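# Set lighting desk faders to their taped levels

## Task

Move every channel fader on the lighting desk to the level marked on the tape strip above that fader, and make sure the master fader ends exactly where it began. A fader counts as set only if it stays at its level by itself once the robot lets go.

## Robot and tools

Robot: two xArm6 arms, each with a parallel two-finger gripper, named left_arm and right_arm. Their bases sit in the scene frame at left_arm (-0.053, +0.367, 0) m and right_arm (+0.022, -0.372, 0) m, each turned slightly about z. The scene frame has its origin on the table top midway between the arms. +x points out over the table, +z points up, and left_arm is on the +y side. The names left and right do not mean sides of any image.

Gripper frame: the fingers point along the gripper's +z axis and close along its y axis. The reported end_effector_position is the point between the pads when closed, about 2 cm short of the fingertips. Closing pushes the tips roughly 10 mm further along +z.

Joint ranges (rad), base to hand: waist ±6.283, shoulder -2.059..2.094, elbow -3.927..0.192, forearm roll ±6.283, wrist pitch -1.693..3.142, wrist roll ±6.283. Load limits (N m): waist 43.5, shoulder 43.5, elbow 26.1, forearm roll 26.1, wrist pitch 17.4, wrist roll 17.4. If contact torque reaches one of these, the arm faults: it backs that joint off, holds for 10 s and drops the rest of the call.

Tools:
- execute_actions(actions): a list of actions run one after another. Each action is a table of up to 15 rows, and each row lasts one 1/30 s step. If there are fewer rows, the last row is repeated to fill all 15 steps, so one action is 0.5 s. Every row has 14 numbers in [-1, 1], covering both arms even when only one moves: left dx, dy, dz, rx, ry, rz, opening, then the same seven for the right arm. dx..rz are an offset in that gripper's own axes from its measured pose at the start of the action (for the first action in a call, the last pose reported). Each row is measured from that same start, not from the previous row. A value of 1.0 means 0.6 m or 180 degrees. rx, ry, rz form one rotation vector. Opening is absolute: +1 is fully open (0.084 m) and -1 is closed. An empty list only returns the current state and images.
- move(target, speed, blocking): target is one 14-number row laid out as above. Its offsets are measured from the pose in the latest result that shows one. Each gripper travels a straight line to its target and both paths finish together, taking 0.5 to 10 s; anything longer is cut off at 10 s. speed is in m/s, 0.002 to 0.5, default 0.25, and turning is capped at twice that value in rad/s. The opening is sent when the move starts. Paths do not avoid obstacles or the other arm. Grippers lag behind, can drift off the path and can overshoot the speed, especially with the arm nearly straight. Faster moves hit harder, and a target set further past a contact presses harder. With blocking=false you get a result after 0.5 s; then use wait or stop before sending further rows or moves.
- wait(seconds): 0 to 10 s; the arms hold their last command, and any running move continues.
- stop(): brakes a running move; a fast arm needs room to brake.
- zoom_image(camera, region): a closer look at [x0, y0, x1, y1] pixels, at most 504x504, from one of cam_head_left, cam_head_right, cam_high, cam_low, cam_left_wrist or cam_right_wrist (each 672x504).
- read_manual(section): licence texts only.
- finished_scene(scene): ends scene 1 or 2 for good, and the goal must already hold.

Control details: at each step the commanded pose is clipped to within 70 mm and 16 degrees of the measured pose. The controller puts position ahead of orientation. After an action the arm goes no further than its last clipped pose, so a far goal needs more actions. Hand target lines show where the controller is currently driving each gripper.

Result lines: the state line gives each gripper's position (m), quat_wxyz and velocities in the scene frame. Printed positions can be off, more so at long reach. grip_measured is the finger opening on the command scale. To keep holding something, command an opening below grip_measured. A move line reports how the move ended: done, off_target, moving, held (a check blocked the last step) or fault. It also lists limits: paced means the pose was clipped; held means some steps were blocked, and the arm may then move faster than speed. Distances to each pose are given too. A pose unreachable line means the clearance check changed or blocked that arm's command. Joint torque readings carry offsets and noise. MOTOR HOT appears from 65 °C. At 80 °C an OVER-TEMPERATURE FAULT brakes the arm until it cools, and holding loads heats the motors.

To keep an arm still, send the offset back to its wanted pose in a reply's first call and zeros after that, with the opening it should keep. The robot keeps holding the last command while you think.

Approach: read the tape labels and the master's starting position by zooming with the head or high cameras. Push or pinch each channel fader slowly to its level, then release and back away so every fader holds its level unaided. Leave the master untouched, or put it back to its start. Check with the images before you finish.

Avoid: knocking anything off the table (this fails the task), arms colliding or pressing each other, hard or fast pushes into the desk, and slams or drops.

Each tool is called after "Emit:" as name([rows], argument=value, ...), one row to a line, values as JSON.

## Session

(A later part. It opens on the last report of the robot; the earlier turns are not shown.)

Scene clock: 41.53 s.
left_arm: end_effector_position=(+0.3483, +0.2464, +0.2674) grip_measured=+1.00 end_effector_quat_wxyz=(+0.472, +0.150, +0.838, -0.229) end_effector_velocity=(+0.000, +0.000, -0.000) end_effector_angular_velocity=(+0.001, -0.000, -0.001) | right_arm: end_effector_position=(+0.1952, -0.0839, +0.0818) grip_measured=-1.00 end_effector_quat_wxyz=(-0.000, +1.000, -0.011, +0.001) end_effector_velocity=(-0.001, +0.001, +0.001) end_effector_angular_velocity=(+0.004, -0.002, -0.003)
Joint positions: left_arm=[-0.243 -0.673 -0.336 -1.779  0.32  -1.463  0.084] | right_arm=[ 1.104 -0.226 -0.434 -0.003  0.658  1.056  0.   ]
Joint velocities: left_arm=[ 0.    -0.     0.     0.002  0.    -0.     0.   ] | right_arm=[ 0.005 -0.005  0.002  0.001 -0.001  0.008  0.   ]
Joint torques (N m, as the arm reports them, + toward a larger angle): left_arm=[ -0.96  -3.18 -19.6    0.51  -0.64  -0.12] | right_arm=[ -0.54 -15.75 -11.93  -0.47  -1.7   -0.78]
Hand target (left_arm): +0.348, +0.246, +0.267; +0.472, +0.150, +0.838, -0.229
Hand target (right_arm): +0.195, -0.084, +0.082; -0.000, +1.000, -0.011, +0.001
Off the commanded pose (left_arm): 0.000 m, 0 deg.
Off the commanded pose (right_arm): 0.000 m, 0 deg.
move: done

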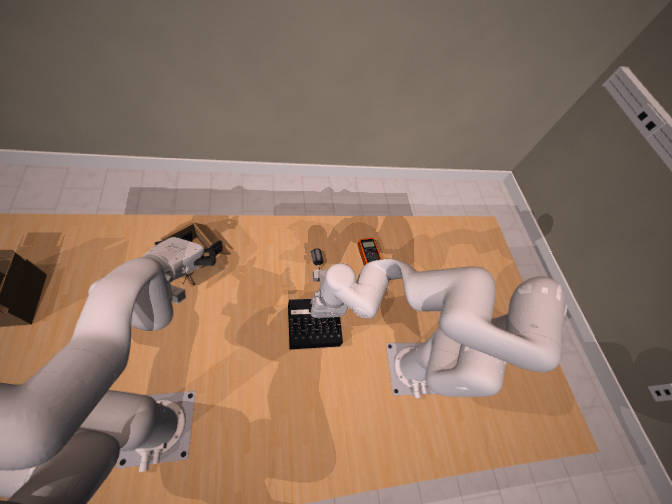

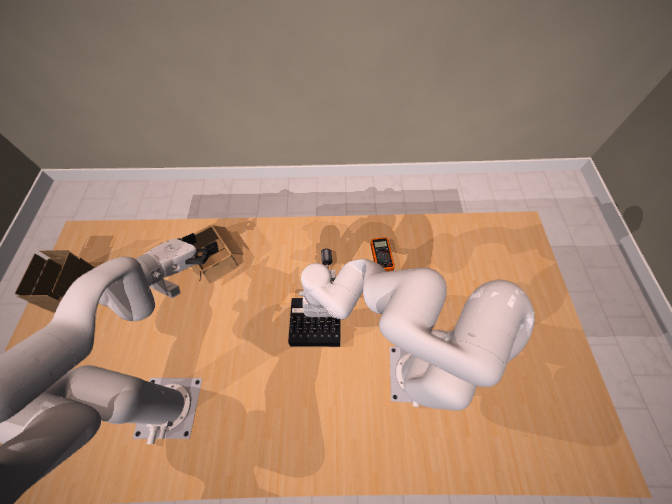

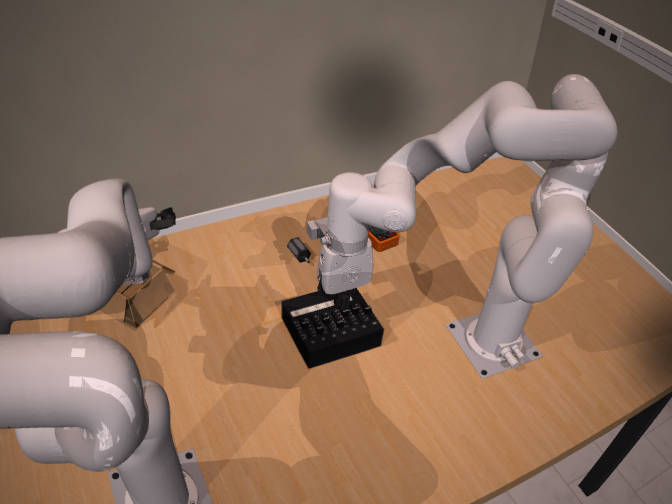

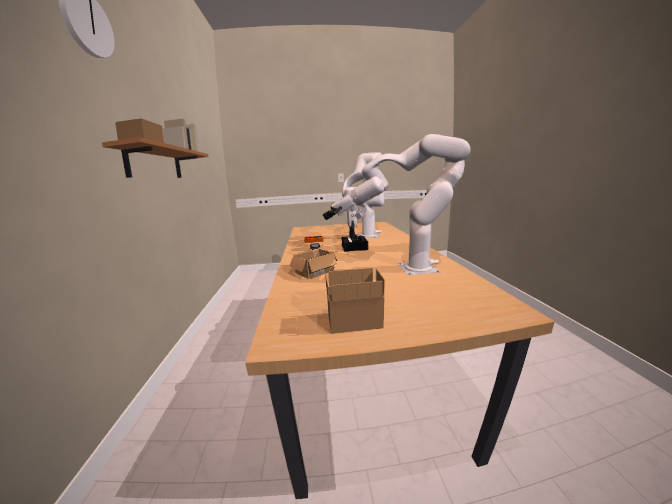

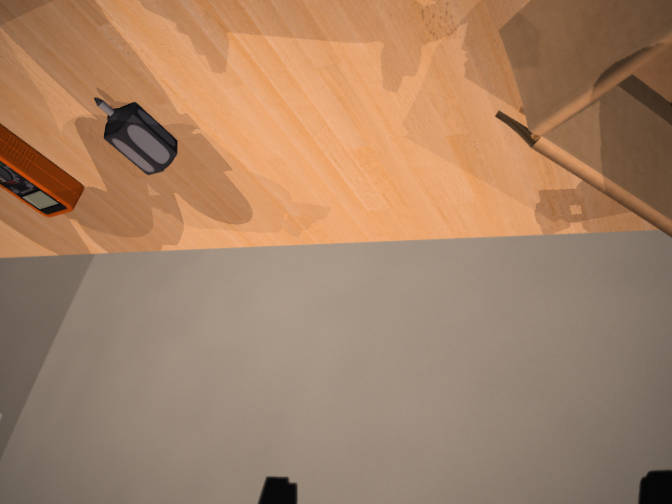

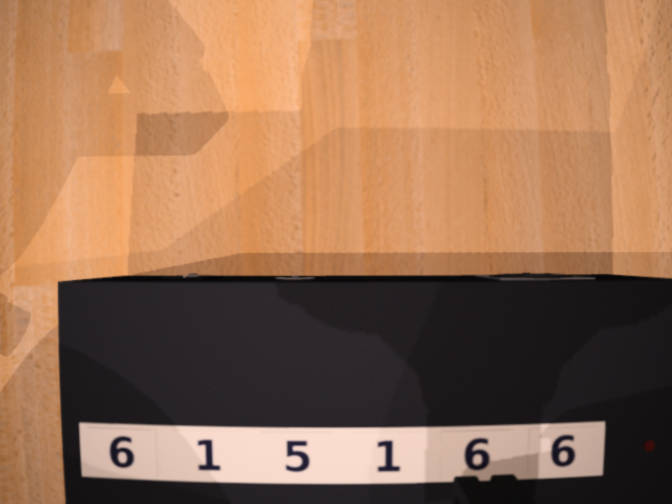

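Lift and check.

Emit:
move(target=[0,0,0,0,0,0,1,0.005,0,-0.035,0,0,0,-1], speed=0.04)

Emit:
move(target=[0,0,0,0,0,0,1,-0.15,0.02,-0.1,0,0,0,-1], speed=0.12)

Scene clock: 44.47 s.
left_arm: end_effector_position=(+0.3483, +0.2464, +0.2674) grip_measured=+1.00 end_effector_quat_wxyz=(+0.472, +0.150, +0.838, -0.229) end_effector_velocity=(+0.000, +0.000, +0.000) end_effector_angular_velocity=(+0.001, -0.001, -0.001) | right_arm: end_effector_position=(+0.1980, -0.0840, +0.1026) grip_measured=-1.00 end_effector_quat_wxyz=(-0.000, +1.000, -0.011, +0.001) end_effector_velocity=(+0.001, -0.000, +0.002) end_effector_angular_velocity=(+0.001, +0.000, +0.001)
Joint positions: left_arm=[-0.243 -0.673 -0.336 -1.779  0.32  -1.463  0.084] | right_arm=[ 1.096 -0.278 -0.46  -0.003  0.737  1.048  0.   ]
Joint velocities: left_arm=[ 0.    -0.    -0.     0.001 -0.     0.001 -0.   ] | right_arm=[-0.002 -0.005 -0.003  0.001  0.008 -0.003  0.   ]
Joint torques (N m, as the arm reports them, + toward a larger angle): left_arm=[ -1.31  -3.4  -19.87   1.1   -0.84   0.11] | right_arm=[ -1.18 -15.19 -12.66  -0.65  -1.96  -0.73]
Hand target (left_arm): +0.348, +0.246, +0.267; +0.472, +0.150, +0.838, -0.229
Hand target (right_arm): +0.198, -0.084, +0.103; -0.000, +1.000, -0.011, +0.001
Off the commanded pose (left_arm): 0.000 m, 0 deg.
Off the commanded pose (right_arm): 0.000 m, 0 deg.
move: done

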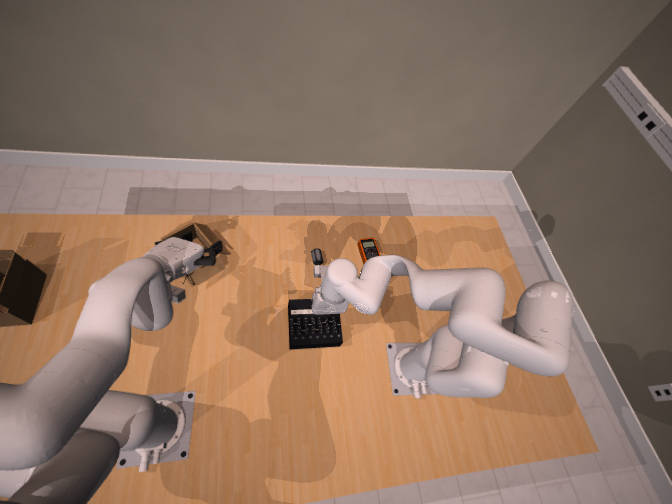

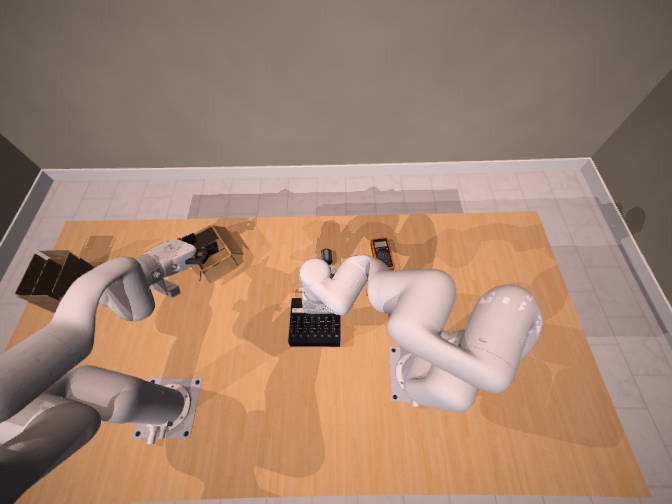

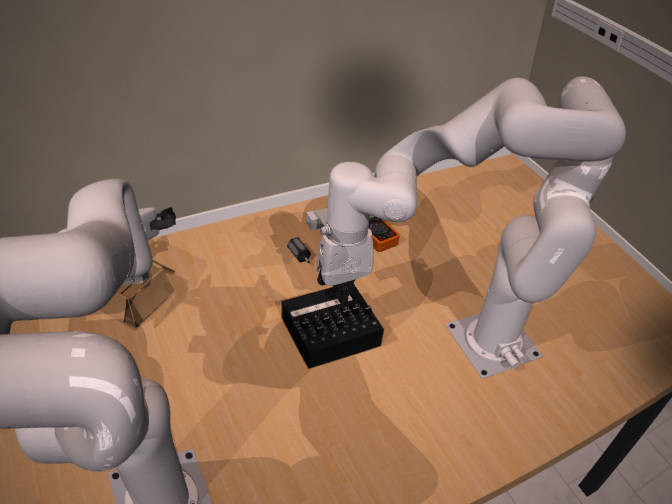

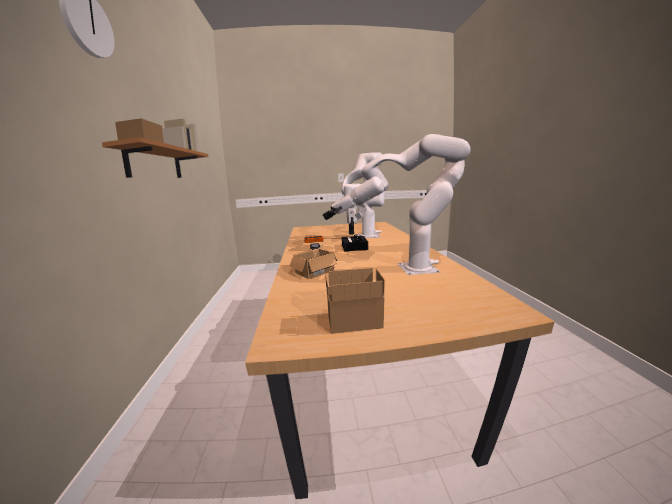

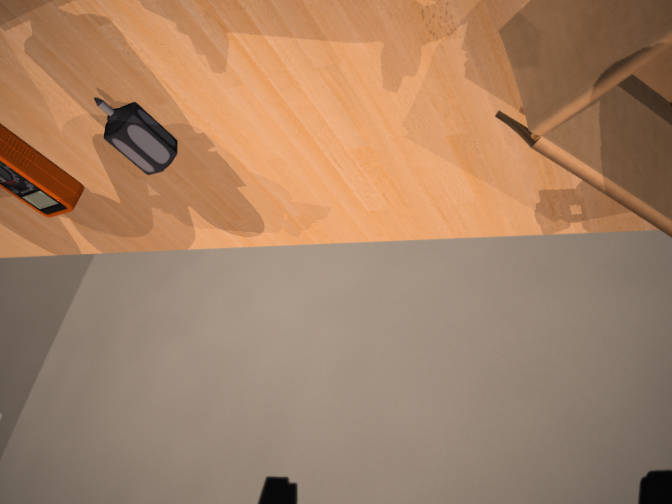

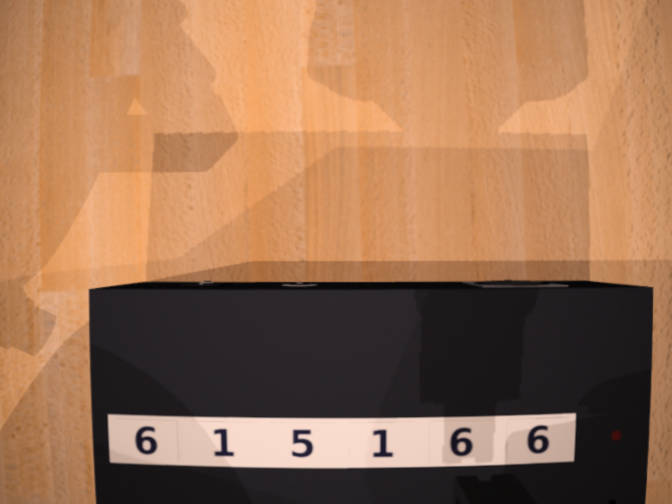

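Scene clock: 45.90 s.
left_arm: end_effector_position=(+0.3483, +0.2464, +0.2674) grip_measured=+1.00 end_effector_quat_wxyz=(+0.472, +0.150, +0.838, -0.229) end_effector_velocity=(+0.000, +0.000, +0.000) end_effector_angular_velocity=(+0.001, +0.000, -0.000) | right_arm: end_effector_position=(+0.1075, -0.0941, +0.1624) grip_measured=-1.00 end_effector_quat_wxyz=(-0.000, +1.000, -0.011, +0.000) end_effector_velocity=(-0.001, +0.000, +0.003) end_effector_angular_velocity=(+0.002, -0.002, +0.001)
Joint positions: left_arm=[-0.243 -0.673 -0.336 -1.779  0.32  -1.463  0.084] | right_arm=[ 1.346 -0.598 -0.406 -0.001  1.004  1.297  0.   ]
Joint velocities: left_arm=[ 0.    -0.    -0.     0.002  0.    -0.001  0.   ] | right_arm=[ 0.006 -0.006 -0.003 -0.002  0.007  0.005  0.   ]
Joint torques (N m, as the arm reports them, + toward a larger angle): left_arm=[ -0.32  -3.12 -20.28   1.07  -0.64   0.33] | right_arm=[ -1.21  -9.4  -13.97  -0.72  -1.79  -0.74]
Hand target (left_arm): +0.348, +0.246, +0.267; +0.472, +0.150, +0.838, -0.229
Hand target (right_arm): +0.107, -0.094, +0.163; -0.000, +1.000, -0.011, +0.000
Off the commanded pose (left_arm): 0.000 m, 0 deg.
Off the commanded pose (right_arm): 0.000 m, 0 deg.
move: done

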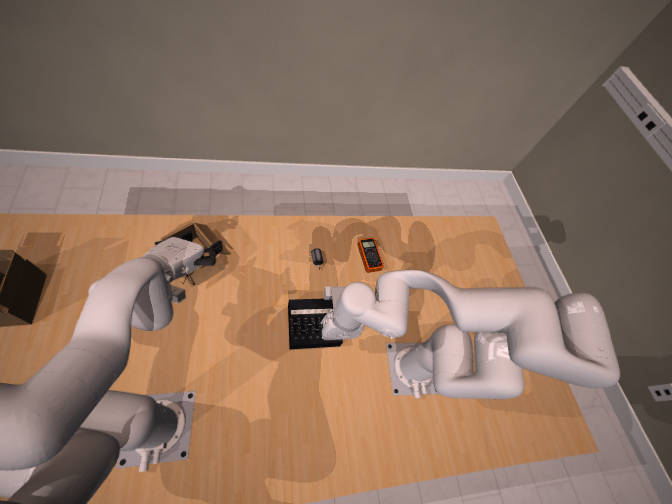

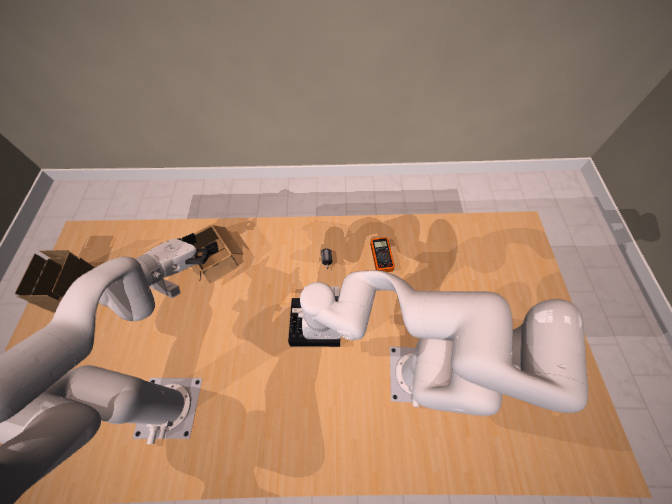

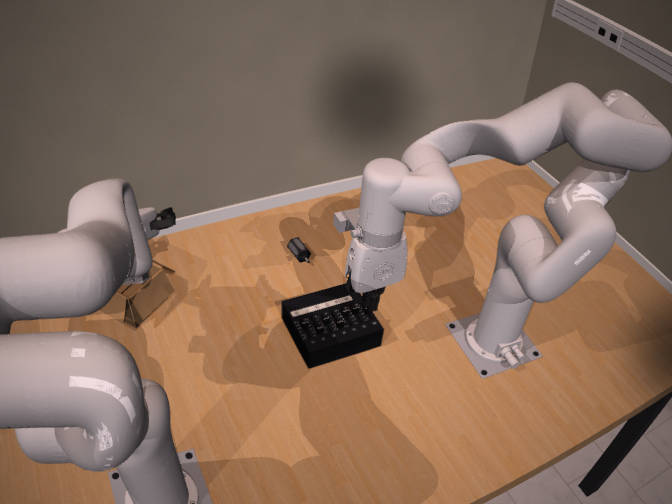

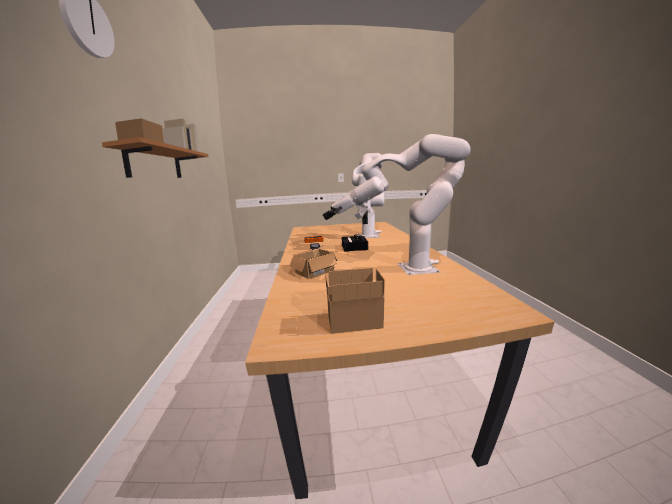

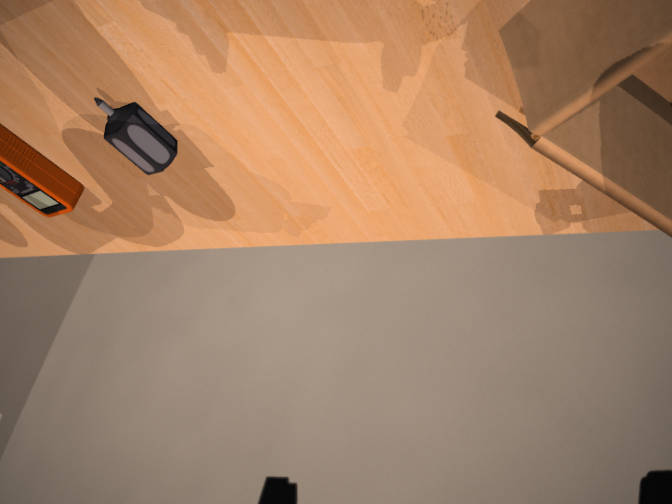

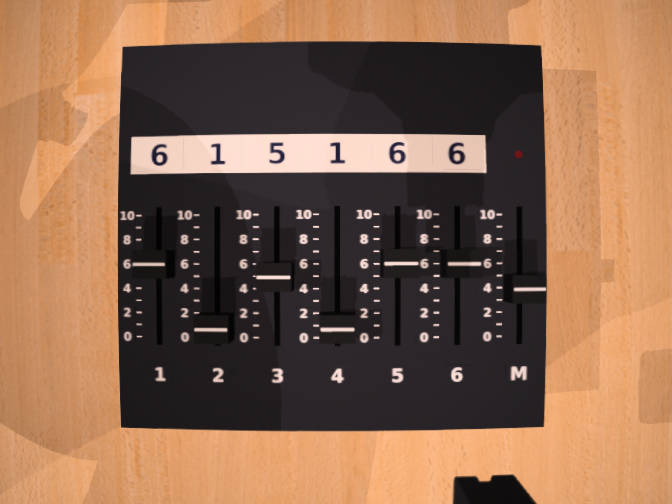

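Emit:
finished_scene(scene=2)

The scene is finished: the task was done.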